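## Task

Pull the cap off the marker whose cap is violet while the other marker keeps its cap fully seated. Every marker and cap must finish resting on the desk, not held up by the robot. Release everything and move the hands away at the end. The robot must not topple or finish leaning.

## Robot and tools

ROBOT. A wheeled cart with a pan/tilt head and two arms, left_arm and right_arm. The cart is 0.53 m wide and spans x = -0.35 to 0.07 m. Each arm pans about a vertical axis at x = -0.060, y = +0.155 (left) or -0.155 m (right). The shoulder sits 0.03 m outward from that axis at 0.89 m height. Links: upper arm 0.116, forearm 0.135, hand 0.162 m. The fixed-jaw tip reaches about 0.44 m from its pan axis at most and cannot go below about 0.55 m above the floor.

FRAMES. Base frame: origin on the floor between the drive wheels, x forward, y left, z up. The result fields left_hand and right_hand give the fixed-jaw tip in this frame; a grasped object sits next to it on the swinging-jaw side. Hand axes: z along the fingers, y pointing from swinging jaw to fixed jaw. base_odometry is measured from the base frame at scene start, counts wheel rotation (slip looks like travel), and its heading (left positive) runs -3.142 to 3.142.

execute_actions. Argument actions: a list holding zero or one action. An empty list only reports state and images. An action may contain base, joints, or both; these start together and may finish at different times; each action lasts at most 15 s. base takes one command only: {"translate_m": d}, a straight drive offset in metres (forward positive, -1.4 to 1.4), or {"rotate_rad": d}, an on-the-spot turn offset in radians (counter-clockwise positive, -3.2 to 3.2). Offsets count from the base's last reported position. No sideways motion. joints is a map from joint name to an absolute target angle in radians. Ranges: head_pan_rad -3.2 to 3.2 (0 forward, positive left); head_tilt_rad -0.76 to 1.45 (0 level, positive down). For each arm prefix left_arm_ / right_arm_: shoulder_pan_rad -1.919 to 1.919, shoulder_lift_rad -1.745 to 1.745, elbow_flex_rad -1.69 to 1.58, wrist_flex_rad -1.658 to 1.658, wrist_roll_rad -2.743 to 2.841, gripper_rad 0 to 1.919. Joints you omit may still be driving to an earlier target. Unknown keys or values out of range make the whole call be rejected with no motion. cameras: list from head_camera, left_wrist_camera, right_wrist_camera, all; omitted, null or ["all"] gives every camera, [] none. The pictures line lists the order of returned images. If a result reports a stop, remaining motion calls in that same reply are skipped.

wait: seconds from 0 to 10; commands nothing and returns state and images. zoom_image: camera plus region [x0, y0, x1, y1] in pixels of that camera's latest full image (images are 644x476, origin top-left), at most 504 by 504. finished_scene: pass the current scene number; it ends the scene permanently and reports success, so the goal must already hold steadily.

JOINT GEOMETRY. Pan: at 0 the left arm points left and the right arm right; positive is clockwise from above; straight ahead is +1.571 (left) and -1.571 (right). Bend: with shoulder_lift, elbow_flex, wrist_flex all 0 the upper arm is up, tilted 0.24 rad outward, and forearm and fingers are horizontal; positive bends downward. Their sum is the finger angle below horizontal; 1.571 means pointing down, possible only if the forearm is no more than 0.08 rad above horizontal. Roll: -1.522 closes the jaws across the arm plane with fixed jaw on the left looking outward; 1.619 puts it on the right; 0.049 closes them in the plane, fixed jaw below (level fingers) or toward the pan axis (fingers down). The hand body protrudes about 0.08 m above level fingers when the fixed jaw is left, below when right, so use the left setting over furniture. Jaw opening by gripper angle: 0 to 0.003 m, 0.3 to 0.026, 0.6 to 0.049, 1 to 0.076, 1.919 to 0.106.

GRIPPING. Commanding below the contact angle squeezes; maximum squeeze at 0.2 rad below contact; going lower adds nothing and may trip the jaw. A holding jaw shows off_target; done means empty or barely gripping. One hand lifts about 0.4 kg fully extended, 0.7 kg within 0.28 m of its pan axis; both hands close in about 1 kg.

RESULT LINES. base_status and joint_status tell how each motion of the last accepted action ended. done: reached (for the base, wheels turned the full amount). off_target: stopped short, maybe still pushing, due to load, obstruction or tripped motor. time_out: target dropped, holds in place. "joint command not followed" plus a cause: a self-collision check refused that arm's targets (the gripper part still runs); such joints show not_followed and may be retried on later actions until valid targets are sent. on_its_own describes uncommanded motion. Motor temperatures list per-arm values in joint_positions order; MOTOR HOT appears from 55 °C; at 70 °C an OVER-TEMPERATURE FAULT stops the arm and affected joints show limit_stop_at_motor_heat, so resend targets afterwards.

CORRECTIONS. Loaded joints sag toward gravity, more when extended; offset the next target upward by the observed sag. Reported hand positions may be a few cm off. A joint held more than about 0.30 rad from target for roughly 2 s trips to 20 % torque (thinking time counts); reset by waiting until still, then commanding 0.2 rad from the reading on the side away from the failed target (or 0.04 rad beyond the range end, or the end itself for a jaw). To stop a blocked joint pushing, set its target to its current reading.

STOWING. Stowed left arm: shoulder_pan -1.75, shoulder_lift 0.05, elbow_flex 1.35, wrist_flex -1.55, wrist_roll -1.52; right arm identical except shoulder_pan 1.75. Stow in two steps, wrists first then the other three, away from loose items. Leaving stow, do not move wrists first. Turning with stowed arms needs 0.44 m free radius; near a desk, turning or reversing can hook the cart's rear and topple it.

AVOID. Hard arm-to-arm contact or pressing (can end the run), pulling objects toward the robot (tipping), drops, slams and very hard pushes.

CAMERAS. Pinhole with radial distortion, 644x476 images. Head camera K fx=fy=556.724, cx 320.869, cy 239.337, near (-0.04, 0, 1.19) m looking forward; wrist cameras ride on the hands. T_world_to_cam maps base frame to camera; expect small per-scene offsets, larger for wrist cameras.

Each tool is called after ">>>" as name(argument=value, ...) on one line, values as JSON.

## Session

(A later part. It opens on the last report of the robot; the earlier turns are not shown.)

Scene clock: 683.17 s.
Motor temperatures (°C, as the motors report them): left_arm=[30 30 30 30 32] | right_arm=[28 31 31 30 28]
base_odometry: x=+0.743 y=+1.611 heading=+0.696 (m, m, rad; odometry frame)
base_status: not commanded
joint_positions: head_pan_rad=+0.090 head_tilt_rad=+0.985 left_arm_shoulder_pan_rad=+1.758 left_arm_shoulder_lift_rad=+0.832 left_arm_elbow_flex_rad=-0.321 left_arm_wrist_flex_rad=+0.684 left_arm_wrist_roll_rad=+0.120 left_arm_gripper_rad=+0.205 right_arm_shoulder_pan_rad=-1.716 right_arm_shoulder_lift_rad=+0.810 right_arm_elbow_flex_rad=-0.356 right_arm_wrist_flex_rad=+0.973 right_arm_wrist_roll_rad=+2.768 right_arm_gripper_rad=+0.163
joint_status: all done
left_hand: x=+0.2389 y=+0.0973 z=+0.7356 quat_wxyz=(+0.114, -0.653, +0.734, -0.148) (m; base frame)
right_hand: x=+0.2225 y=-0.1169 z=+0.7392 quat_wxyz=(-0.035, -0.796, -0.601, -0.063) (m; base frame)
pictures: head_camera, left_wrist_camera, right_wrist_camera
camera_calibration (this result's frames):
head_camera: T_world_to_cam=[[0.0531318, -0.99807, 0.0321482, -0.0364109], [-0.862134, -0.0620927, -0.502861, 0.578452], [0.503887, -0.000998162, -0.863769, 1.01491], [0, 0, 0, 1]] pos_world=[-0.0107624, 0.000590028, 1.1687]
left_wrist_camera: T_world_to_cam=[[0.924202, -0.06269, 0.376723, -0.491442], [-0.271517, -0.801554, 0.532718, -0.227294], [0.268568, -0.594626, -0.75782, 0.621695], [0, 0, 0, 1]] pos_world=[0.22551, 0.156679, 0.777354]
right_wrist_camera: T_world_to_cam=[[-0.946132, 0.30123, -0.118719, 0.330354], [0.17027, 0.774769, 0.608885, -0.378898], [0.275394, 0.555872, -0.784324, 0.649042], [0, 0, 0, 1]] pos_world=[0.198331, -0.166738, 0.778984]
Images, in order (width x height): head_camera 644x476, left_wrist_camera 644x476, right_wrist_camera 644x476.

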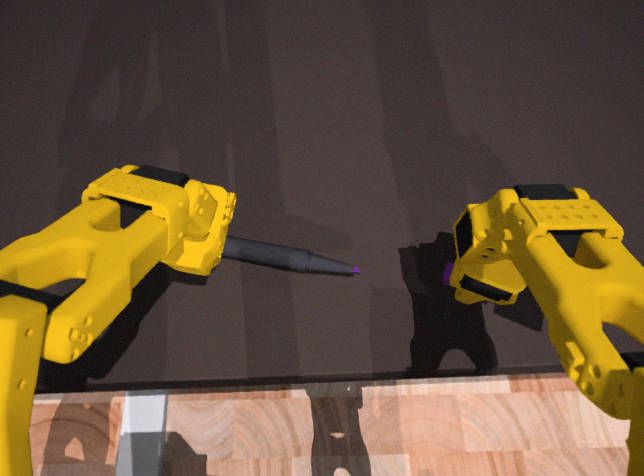

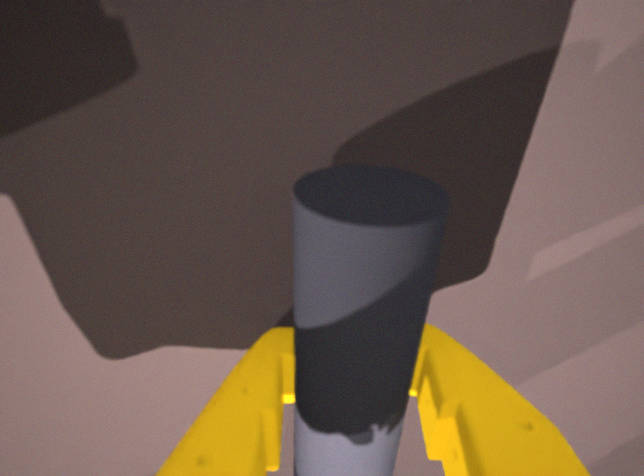

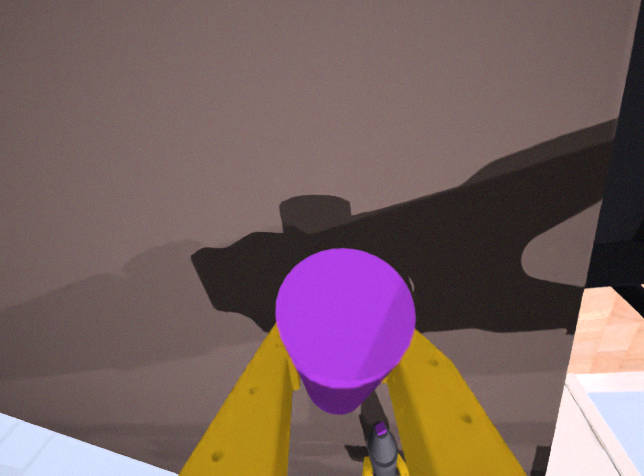

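>>> execute_actions(actions=[{"joints": {"left_arm_shoulder_lift_rad": 0.832, "right_arm_shoulder_lift_rad": 0.815}}])

Scene clock: 688.57 s.
Motor temperatures (°C, as the motors report them): left_arm=[30 30 30 30 32] | right_arm=[28 31 31 30 28]
base_odometry: x=+0.743 y=+1.611 heading=+0.696 (m, m, rad; odometry frame)
base_status: not commanded
joint_positions: head_pan_rad=+0.090 head_tilt_rad=+0.985 left_arm_shoulder_pan_rad=+1.758 left_arm_shoulder_lift_rad=+0.835 left_arm_elbow_flex_rad=-0.321 left_arm_wrist_flex_rad=+0.683 left_arm_wrist_roll_rad=+0.120 left_arm_gripper_rad=+0.205 right_arm_shoulder_pan_rad=-1.716 right_arm_shoulder_lift_rad=+0.836 right_arm_elbow_flex_rad=-0.356 right_arm_wrist_flex_rad=+0.973 right_arm_wrist_roll_rad=+2.768 right_arm_gripper_rad=+0.163
joint_status: all done
left_hand: x=+0.2386 y=+0.0974 z=+0.7348 quat_wxyz=(+0.114, -0.653, +0.734, -0.148) (m; base frame)
right_hand: x=+0.2185 y=-0.1175 z=+0.7326 quat_wxyz=(-0.028, -0.796, -0.602, -0.052) (m; base frame)
pictures: head_camera, left_wrist_camera, right_wrist_camera
camera_calibration (this result's frames):
head_camera: T_world_to_cam=[[0.0531317, -0.99807, 0.0321482, -0.0364109], [-0.862134, -0.0620926, -0.502861, 0.578452], [0.503887, -0.000998209, -0.863769, 1.01491], [0, 0, 0, 1]] pos_world=[-0.0107624, 0.000590026, 1.1687]
left_wrist_camera: T_world_to_cam=[[0.924769, -0.0627975, 0.375312, -0.49001], [-0.270714, -0.801707, 0.532898, -0.227227], [0.267425, -0.59441, -0.758394, 0.621886], [0, 0, 0, 1]] pos_world=[0.225324, 0.156714, 0.77663]
right_wrist_camera: T_world_to_cam=[[-0.948895, 0.300826, -0.0954052, 0.309368], [0.185884, 0.777053, 0.601361, -0.371361], [0.25504, 0.552894, -0.793261, 0.655974], [0, 0, 0, 1]] pos_world=[0.195289, -0.167183, 0.773195]
Images, in order (width x height): head_camera 644x476, left_wrist_camera 644x476, right_wrist_camera 644x476.

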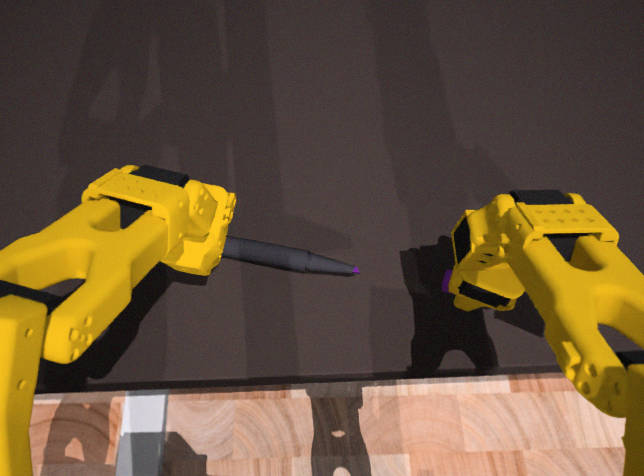

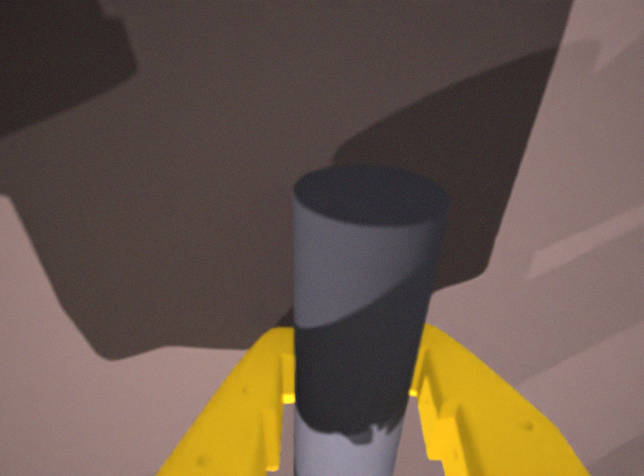

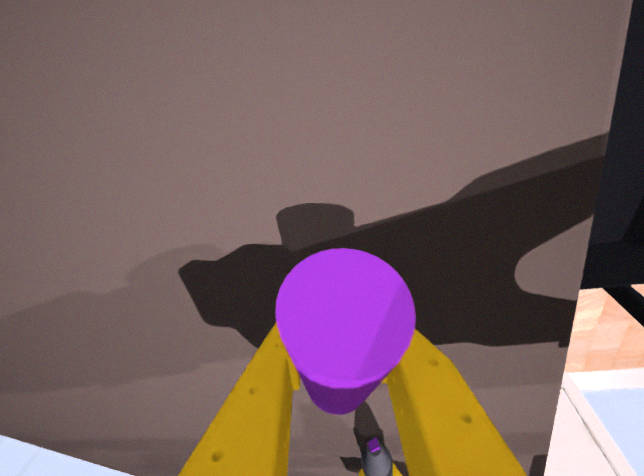

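>>> execute_actions(actions=[{"joints": {"left_arm_shoulder_lift_rad": 0.815, "left_arm_gripper_rad": 0.5, "right_arm_shoulder_lift_rad": 0.835}}])

Scene clock: 691.83 s.
Motor temperatures (°C, as the motors report them): left_arm=[30 30 30 30 32] | right_arm=[28 31 31 30 28]
base_odometry: x=+0.743 y=+1.611 heading=+0.696 (m, m, rad; odometry frame)
base_status: not commanded
joint_positions: head_pan_rad=+0.090 head_tilt_rad=+0.985 left_arm_shoulder_pan_rad=+1.758 left_arm_shoulder_lift_rad=+0.835 left_arm_elbow_flex_rad=-0.321 left_arm_wrist_flex_rad=+0.683 left_arm_wrist_roll_rad=+0.120 left_arm_gripper_rad=+0.491 right_arm_shoulder_pan_rad=-1.716 right_arm_shoulder_lift_rad=+0.854 right_arm_elbow_flex_rad=-0.356 right_arm_wrist_flex_rad=+0.973 right_arm_wrist_roll_rad=+2.768 right_arm_gripper_rad=+0.163
joint_status: all done
left_hand: x=+0.2386 y=+0.0974 z=+0.7348 quat_wxyz=(+0.114, -0.653, +0.734, -0.148) (m; base frame)
right_hand: x=+0.2155 y=-0.1179 z=+0.7280 quat_wxyz=(-0.024, -0.797, -0.602, -0.044) (m; base frame)
pictures: head_camera, left_wrist_camera, right_wrist_camera
camera_calibration (this result's frames):
head_camera: T_world_to_cam=[[0.053132, -0.99807, 0.0321482, -0.0364109], [-0.862134, -0.0620928, -0.502861, 0.578452], [0.503887, -0.000998078, -0.863769, 1.01491], [0, 0, 0, 1]] pos_world=[-0.0107624, 0.000590034, 1.1687]
left_wrist_camera: T_world_to_cam=[[0.924769, -0.0627975, 0.375312, -0.49001], [-0.270714, -0.801707, 0.532898, -0.227227], [0.267425, -0.59441, -0.758394, 0.621886], [0, 0, 0, 1]] pos_world=[0.225324, 0.156714, 0.77663]
right_wrist_camera: T_world_to_cam=[[-0.950482, 0.300594, -0.0789083, 0.294538], [0.196787, 0.778648, 0.595803, -0.365826], [0.240537, 0.550772, -0.799245, 0.66057], [0, 0, 0, 1]] pos_world=[0.193052, -0.16751, 0.769158]
Images, in order (width x height): head_camera 644x476, left_wrist_camera 644x476, right_wrist_camera 644x476.

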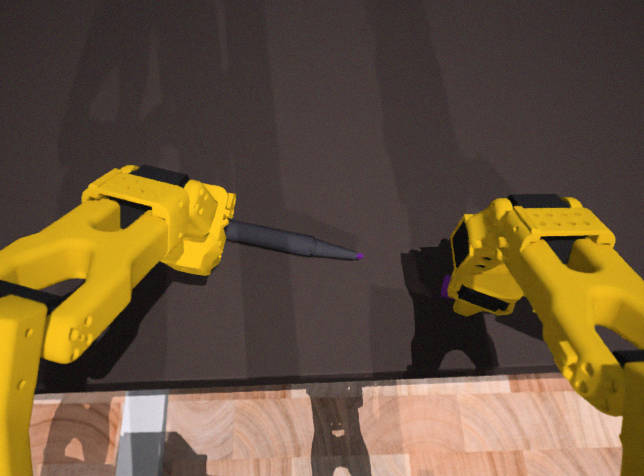

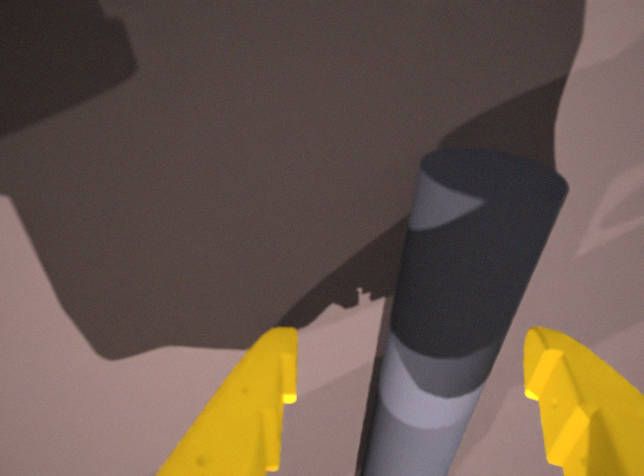

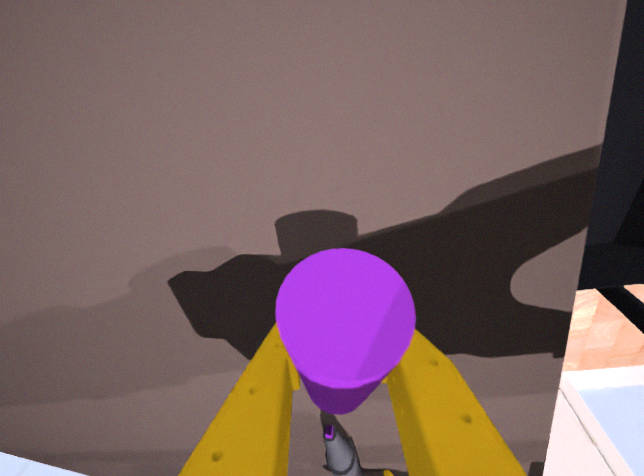

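>>> execute_actions(actions=[{"joints": {"left_arm_shoulder_lift_rad": 0.69, "left_arm_wrist_flex_rad": 0.73, "right_arm_shoulder_lift_rad": 0.855}}])

Scene clock: 700.67 s.
Motor temperatures (°C, as the motors report them): left_arm=[30 30 30 30 32] | right_arm=[28 31 31 30 28]
base_odometry: x=+0.743 y=+1.611 heading=+0.696 (m, m, rad; odometry frame)
base_status: not commanded
joint_positions: head_pan_rad=+0.090 head_tilt_rad=+0.985 left_arm_shoulder_pan_rad=+1.758 left_arm_shoulder_lift_rad=+0.751 left_arm_elbow_flex_rad=-0.321 left_arm_wrist_flex_rad=+0.722 left_arm_wrist_roll_rad=+0.120 left_arm_gripper_rad=+0.493 right_arm_shoulder_pan_rad=-1.716 right_arm_shoulder_lift_rad=+0.865 right_arm_elbow_flex_rad=-0.360 right_arm_wrist_flex_rad=+0.973 right_arm_wrist_roll_rad=+2.768 right_arm_gripper_rad=+0.163
joint_status: all done
left_hand: x=+0.2450 y=+0.0962 z=+0.7560 quat_wxyz=(+0.127, -0.650, +0.731, -0.165) (m; base frame)
right_hand: x=+0.2144 y=-0.1181 z=+0.7258 quat_wxyz=(-0.022, -0.797, -0.602, -0.040) (m; base frame)
pictures: head_camera, left_wrist_camera, right_wrist_camera
camera_calibration (this result's frames):
head_camera: T_world_to_cam=[[0.0531319, -0.99807, 0.0321482, -0.0364109], [-0.862134, -0.0620927, -0.502862, 0.578452], [0.503887, -0.000998064, -0.863769, 1.01491], [0, 0, 0, 1]] pos_world=[-0.0107624, 0.000590031, 1.1687]
left_wrist_camera: T_world_to_cam=[[0.907476, -0.0595175, 0.415865, -0.530696], [-0.293884, -0.797312, 0.527187, -0.228191], [0.300198, -0.600626, -0.741033, 0.614971], [0, 0, 0, 1]] pos_world=[0.22992, 0.155842, 0.796711]
right_wrist_camera: T_world_to_cam=[[-0.951055, 0.30051, -0.0720264, 0.288475], [0.2013, 0.779308, 0.593428, -0.363328], [0.234462, 0.549884, -0.801658, 0.662107], [0, 0, 0, 1]] pos_world=[0.192255, -0.167627, 0.76717]
Images, in order (width x height): head_camera 644x476, left_wrist_camera 644x476, right_wrist_camera 644x476.

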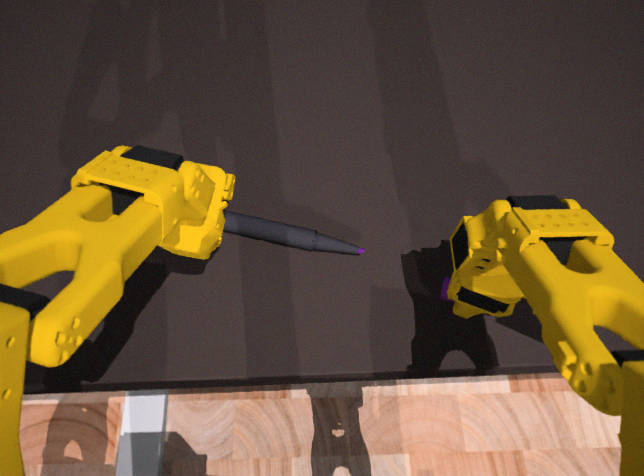

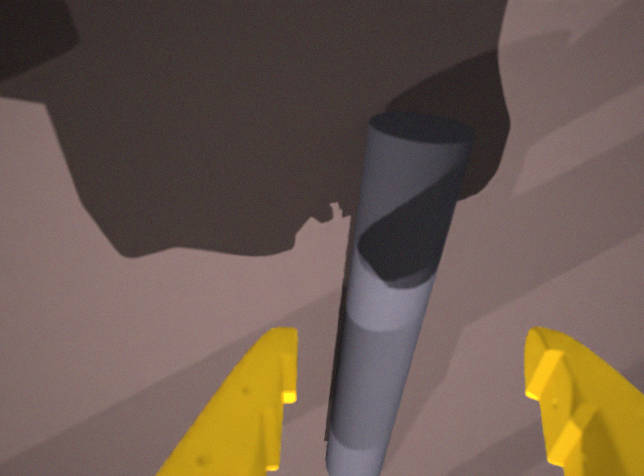

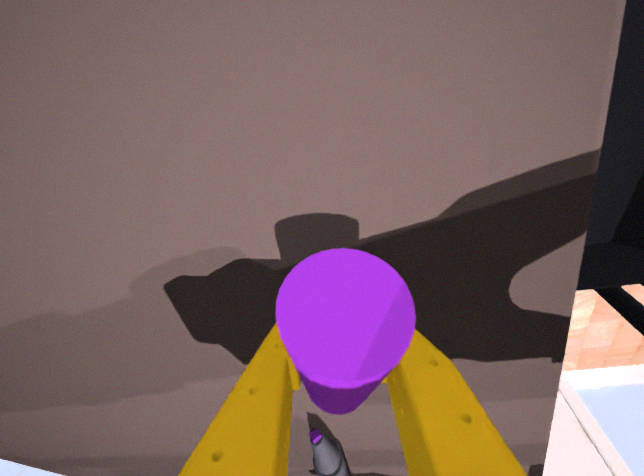

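>>> execute_actions(actions=[{"joints": {"right_arm_shoulder_lift_rad": 0.83, "right_arm_gripper_rad": 0.5, "left_arm_shoulder_lift_rad": 0.55, "left_arm_wrist_flex_rad": 0.85}}])

Scene clock: 704.87 s.
Motor temperatures (°C, as the motors report them): left_arm=[30 30 30 30 32] | right_arm=[28 31 31 30 28]
base_odometry: x=+0.743 y=+1.611 heading=+0.696 (m, m, rad; odometry frame)
base_status: not commanded
joint_positions: head_pan_rad=+0.090 head_tilt_rad=+0.985 left_arm_shoulder_pan_rad=+1.758 left_arm_shoulder_lift_rad=+0.609 left_arm_elbow_flex_rad=-0.321 left_arm_wrist_flex_rad=+0.844 left_arm_wrist_roll_rad=+0.120 left_arm_gripper_rad=+0.493 right_arm_shoulder_pan_rad=-1.715 right_arm_shoulder_lift_rad=+0.862 right_arm_elbow_flex_rad=-0.373 right_arm_wrist_flex_rad=+0.973 right_arm_wrist_roll_rad=+2.768 right_arm_gripper_rad=+0.489
joint_status: all done
left_hand: x=+0.2442 y=+0.0963 z=+0.7883 quat_wxyz=(+0.133, -0.649, +0.729, -0.173) (m; base frame)
right_hand: x=+0.2179 y=-0.1180 z=+0.7286 quat_wxyz=(-0.026, -0.797, -0.601, -0.048) (m; base frame)
pictures: head_camera, left_wrist_camera, right_wrist_camera
camera_calibration (this result's frames):
head_camera: T_world_to_cam=[[0.0531321, -0.99807, 0.0321482, -0.0364109], [-0.862134, -0.0620929, -0.502862, 0.578452], [0.503887, -0.000997953, -0.863769, 1.01491], [0, 0, 0, 1]] pos_world=[-0.0107624, 0.000590039, 1.1687]
left_wrist_camera: T_world_to_cam=[[0.899153, -0.0579387, 0.433782, -0.555568], [-0.304185, -0.795358, 0.524287, -0.240738], [0.314636, -0.603364, -0.732773, 0.629505], [0, 0, 0, 1]] pos_world=[0.228247, 0.156159, 0.828496]
right_wrist_camera: T_world_to_cam=[[-0.949264, 0.302161, -0.0871604, 0.302856], [0.192542, 0.777558, 0.598607, -0.367816], [0.248648, 0.551454, -0.796287, 0.656617], [0, 0, 0, 1]] pos_world=[0.195044, -0.167607, 0.76943]
Images, in order (width x height): head_camera 644x476, left_wrist_camera 644x476, right_wrist_camera 644x476.

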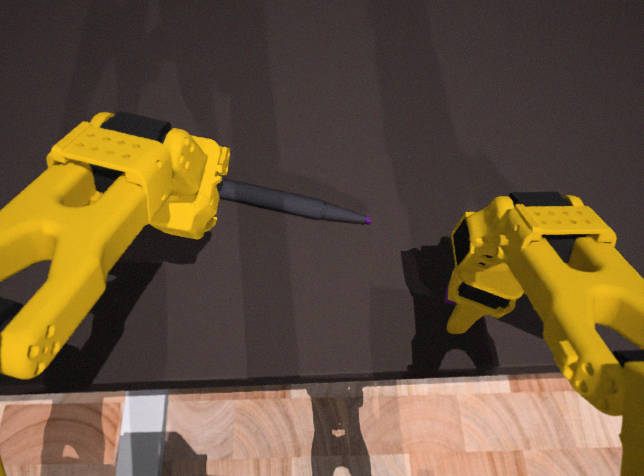

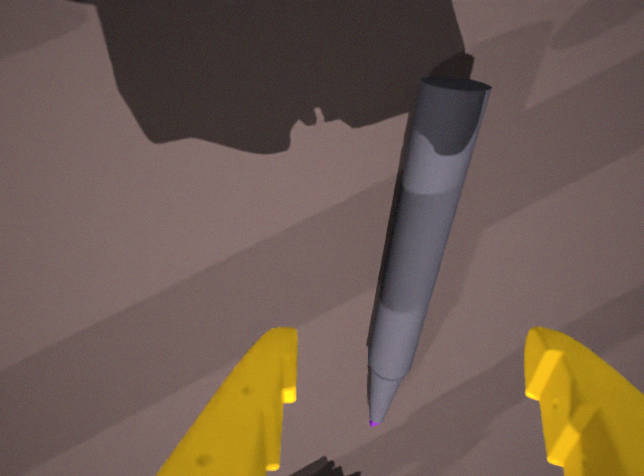

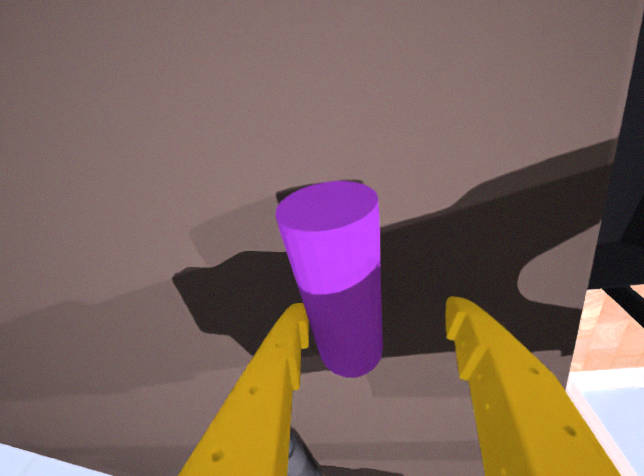

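>>> execute_actions(actions=[], cameras=["head_camera", "right_wrist_camera"])

Scene clock: 711.07 s.
Motor temperatures (°C, as the motors report them): left_arm=[30 30 30 30 32] | right_arm=[28 31 31 30 28]
base_odometry: x=+0.743 y=+1.611 heading=+0.696 (m, m, rad; odometry frame)
base_status: not commanded
joint_positions: head_pan_rad=+0.090 head_tilt_rad=+0.985 left_arm_shoulder_pan_rad=+1.758 left_arm_shoulder_lift_rad=+0.609 left_arm_elbow_flex_rad=-0.321 left_arm_wrist_flex_rad=+0.844 left_arm_wrist_roll_rad=+0.120 left_arm_gripper_rad=+0.493 right_arm_shoulder_pan_rad=-1.715 right_arm_shoulder_lift_rad=+0.862 right_arm_elbow_flex_rad=-0.373 right_arm_wrist_flex_rad=+0.973 right_arm_wrist_roll_rad=+2.768 right_arm_gripper_rad=+0.490
joint_status: all done
left_hand: x=+0.2442 y=+0.0963 z=+0.7883 quat_wxyz=(+0.133, -0.649, +0.729, -0.173) (m; base frame)
right_hand: x=+0.2179 y=-0.1180 z=+0.7286 quat_wxyz=(-0.026, -0.797, -0.601, -0.048) (m; base frame)
pictures: head_camera, right_wrist_camera
camera_calibration (this result's frames):
head_camera: T_world_to_cam=[[0.0531321, -0.99807, 0.0321482, -0.0364109], [-0.862134, -0.0620929, -0.502862, 0.578452], [0.503887, -0.000997981, -0.863769, 1.01491], [0, 0, 0, 1]] pos_world=[-0.0107624, 0.000590037, 1.1687]
right_wrist_camera: T_world_to_cam=[[-0.949264, 0.302161, -0.0871604, 0.302856], [0.192542, 0.777558, 0.598607, -0.367816], [0.248648, 0.551454, -0.796287, 0.656617], [0, 0, 0, 1]] pos_world=[0.195044, -0.167607, 0.76943]
Images, in order (width x height): head_camera 644x476, right_wrist_camera 644x476.

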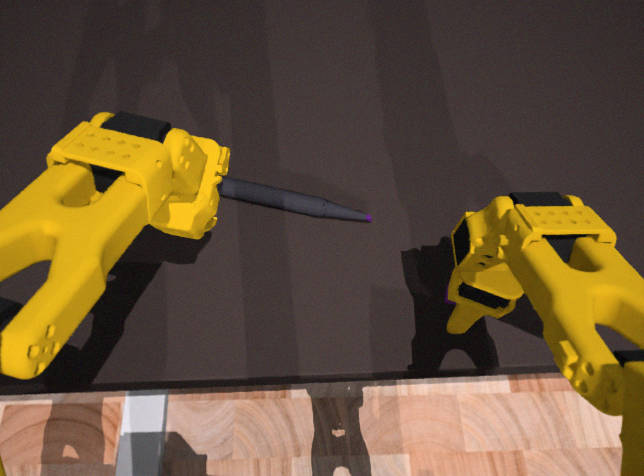

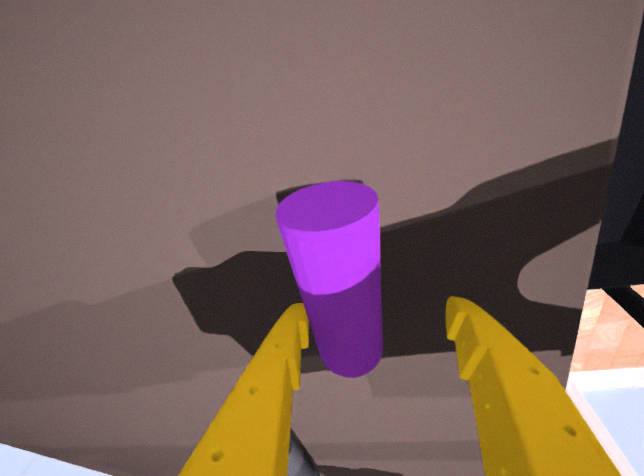

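>>> execute_actions(actions=[{"joints": {"right_arm_shoulder_lift_rad": 0.66, "right_arm_gripper_rad": 0.75, "left_arm_shoulder_lift_rad": 0.3, "left_arm_wrist_flex_rad": 1.05}}])

Scene clock: 715.77 s.
Motor temperatures (°C, as the motors report them): left_arm=[30 30 30 30 32] | right_arm=[28 31 31 30 28]
base_odometry: x=+0.743 y=+1.611 heading=+0.696 (m, m, rad; odometry frame)
base_status: not commanded
joint_positions: head_pan_rad=+0.090 head_tilt_rad=+0.985 left_arm_shoulder_pan_rad=+1.758 left_arm_shoulder_lift_rad=+0.356 left_arm_elbow_flex_rad=-0.321 left_arm_wrist_flex_rad=+1.043 left_arm_wrist_roll_rad=+0.120 left_arm_gripper_rad=+0.493 right_arm_shoulder_pan_rad=-1.715 right_arm_shoulder_lift_rad=+0.721 right_arm_elbow_flex_rad=-0.373 right_arm_wrist_flex_rad=+0.973 right_arm_wrist_roll_rad=+2.768 right_arm_gripper_rad=+0.742
joint_status: all done
left_hand: x=+0.2345 y=+0.0982 z=+0.8451 quat_wxyz=(+0.149, -0.645, +0.724, -0.193) (m; base frame)
right_hand: x=+0.2385 y=-0.1150 z=+0.7654 quat_wxyz=(-0.060, -0.792, -0.598, -0.109) (m; base frame)
pictures: head_camera, left_wrist_camera, right_wrist_camera
camera_calibration (this result's frames):
head_camera: T_world_to_cam=[[0.053132, -0.99807, 0.0321482, -0.0364109], [-0.862134, -0.0620928, -0.502862, 0.578453], [0.503887, -0.000998003, -0.863769, 1.01491], [0, 0, 0, 1]] pos_world=[-0.0107624, 0.000590035, 1.1687]
left_wrist_camera: T_world_to_cam=[[0.875016, -0.0533605, 0.481143, -0.606227], [-0.331614, -0.790155, 0.515448, -0.25859], [0.352673, -0.610579, -0.709094, 0.647023], [0, 0, 0, 1]] pos_world=[0.216519, 0.158384, 0.883773]
right_wrist_camera: T_world_to_cam=[[-0.928312, 0.305193, -0.212352, 0.415861], [0.10624, 0.765069, 0.635124, -0.404925], [0.356299, 0.567033, -0.742647, 0.61423], [0, 0, 0, 1]] pos_world=[0.210218, -0.165411, 0.801643]
Images, in order (width x height): head_camera 644x476, left_wrist_camera 644x476, right_wrist_camera 644x476.

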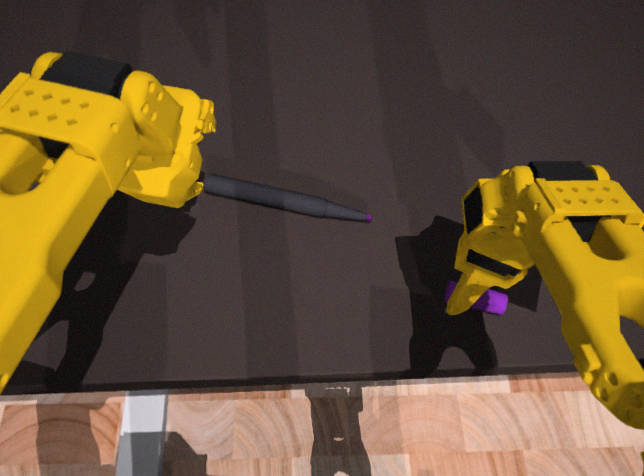

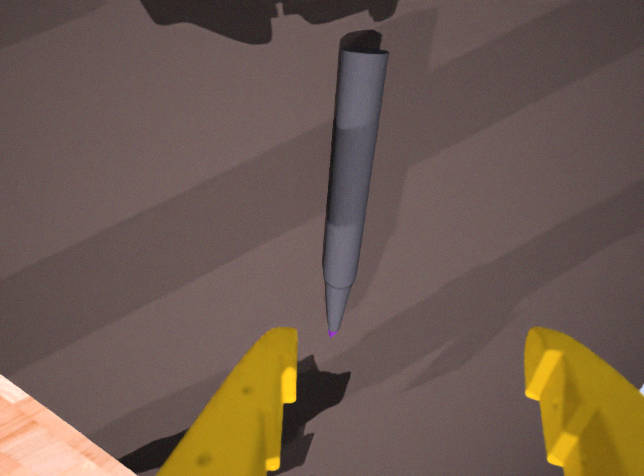

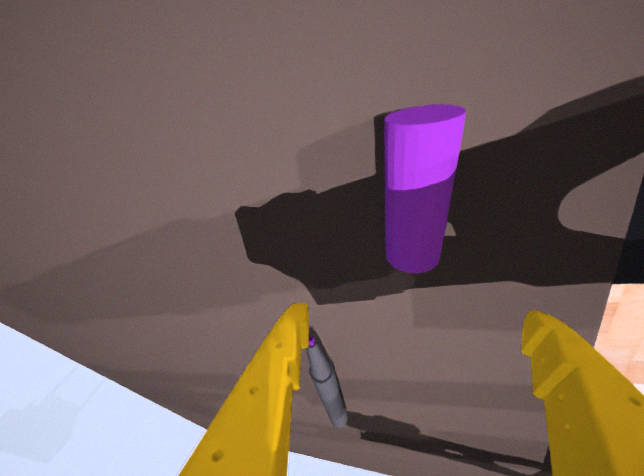

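>>> execute_actions(actions=[{"joints": {"right_arm_shoulder_lift_rad": 0.3, "right_arm_wrist_flex_rad": 1.05, "head_tilt_rad": 0.75}}])

Scene clock: 722.53 s.
Motor temperatures (°C, as the motors report them): left_arm=[30 30 30 30 32] | right_arm=[28 31 31 30 28]
base_odometry: x=+0.743 y=+1.611 heading=+0.696 (m, m, rad; odometry frame)
base_status: not commanded
joint_positions: head_pan_rad=+0.090 head_tilt_rad=+0.765 left_arm_shoulder_pan_rad=+1.758 left_arm_shoulder_lift_rad=+0.356 left_arm_elbow_flex_rad=-0.321 left_arm_wrist_flex_rad=+1.043 left_arm_wrist_roll_rad=+0.120 left_arm_gripper_rad=+0.493 right_arm_shoulder_pan_rad=-1.715 right_arm_shoulder_lift_rad=+0.355 right_arm_elbow_flex_rad=-0.373 right_arm_wrist_flex_rad=+1.047 right_arm_wrist_roll_rad=+2.768 right_arm_gripper_rad=+0.742
joint_status: all done
left_hand: x=+0.2345 y=+0.0982 z=+0.8451 quat_wxyz=(+0.149, -0.645, +0.724, -0.193) (m; base frame)
right_hand: x=+0.2568 y=-0.1124 z=+0.8636 quat_wxyz=(-0.129, -0.769, -0.580, -0.234) (m; base frame)
pictures: head_camera, left_wrist_camera, right_wrist_camera
camera_calibration (this result's frames):
head_camera: T_world_to_cam=[[0.0470172, -0.998621, 0.023336, -0.0265554], [-0.731814, -0.0503373, -0.679643, 0.788053], [0.679881, 0.0148773, -0.733172, 0.872864], [0, 0, 0, 1]] pos_world=[-0.0154874, 0.000163818, 1.17617]
left_wrist_camera: T_world_to_cam=[[0.875016, -0.0533605, 0.481143, -0.606227], [-0.331614, -0.790155, 0.515448, -0.25859], [0.352673, -0.610579, -0.709094, 0.647023], [0, 0, 0, 1]] pos_world=[0.216519, 0.158384, 0.883773]
right_wrist_camera: T_world_to_cam=[[-0.8314, 0.319218, -0.454834, 0.638989], [-0.0833421, 0.737633, 0.670038, -0.455835], [0.549389, 0.594977, -0.586664, 0.498015], [0, 0, 0, 1]] pos_world=[0.219661, -0.164045, 0.888229]
Images, in order (width x height): head_camera 644x476, left_wrist_camera 644x476, right_wrist_camera 644x476.

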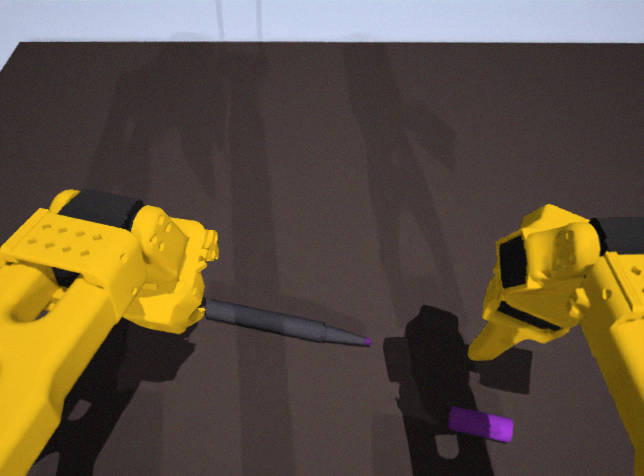

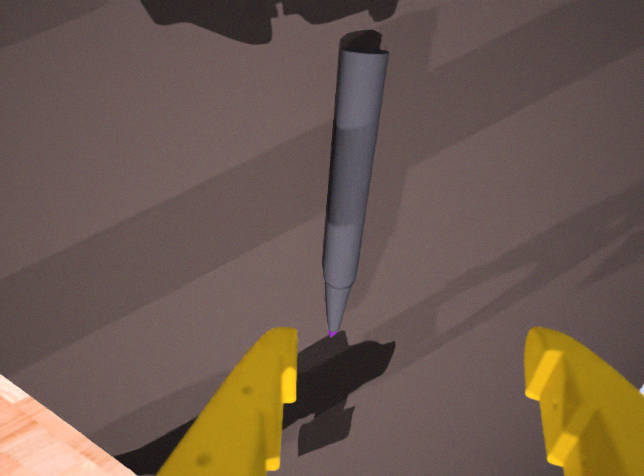

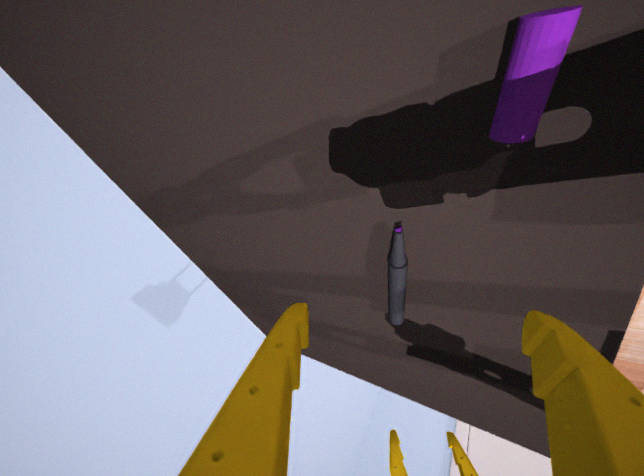

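>>> execute_actions(actions=[{"base": {"translate_m": -0.45}, "joints": {"head_pan_rad": -0.35, "head_tilt_rad": 0.6}}], cameras=["head_camera"])

Scene clock: 727.23 s.
Motor temperatures (°C, as the motors report them): left_arm=[30 30 30 30 32] | right_arm=[28 31 31 30 28]
base_odometry: x=+0.398 y=+1.323 heading=+0.698 (m, m, rad; odometry frame)
base_status: done
joint_positions: head_pan_rad=-0.340 head_tilt_rad=+0.614 left_arm_shoulder_pan_rad=+1.758 left_arm_shoulder_lift_rad=+0.355 left_arm_elbow_flex_rad=-0.321 left_arm_wrist_flex_rad=+1.045 left_arm_wrist_roll_rad=+0.120 left_arm_gripper_rad=+0.493 right_arm_shoulder_pan_rad=-1.715 right_arm_shoulder_lift_rad=+0.354 right_arm_elbow_flex_rad=-0.373 right_arm_wrist_flex_rad=+1.047 right_arm_wrist_roll_rad=+2.768 right_arm_gripper_rad=+0.742
joint_status: all done
left_hand: x=+0.2344 y=+0.0982 z=+0.8454 quat_wxyz=(+0.149, -0.645, +0.724, -0.193) (m; base frame)
right_hand: x=+0.2568 y=-0.1124 z=+0.8640 quat_wxyz=(-0.129, -0.769, -0.580, -0.235) (m; base frame)
pictures: head_camera
camera_calibration (this result's frames):
head_camera: T_world_to_cam=[[-0.376446, -0.926289, 0.0166356, -0.038746], [-0.582186, 0.222558, -0.782002, 0.912901], [0.720658, -0.304067, -0.623054, 0.748035], [0, 0, 0, 1]] pos_world=[-0.022185, -0.0116104, 1.1806]
Images, in order (width x height): head_camera 644x476.

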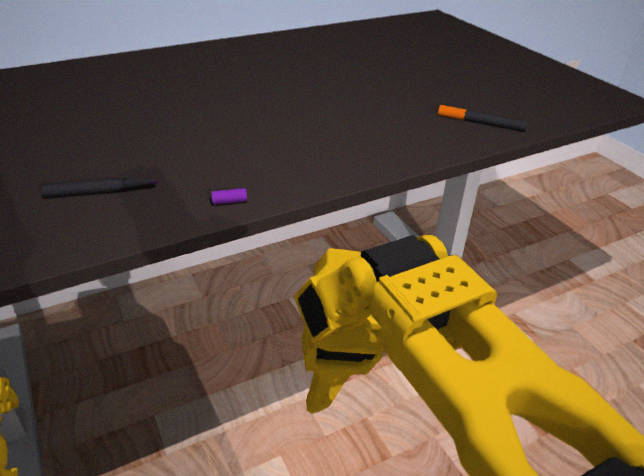

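>>> zoom_image(camera="head_camera", region=[420, 85, 550, 150])

Region (420, 85, 550, 150) of head_camera's 644x476 image, scaled by 3.877.

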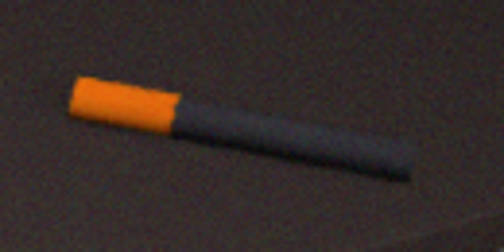

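The violet marker is uncapped, the marker and cap are resting on the desk, the orange marker is still fully capped, and the robot has backed clear. Ending scene 1.

>>> finished_scene(scene=1)

The scene is finished: the task was done.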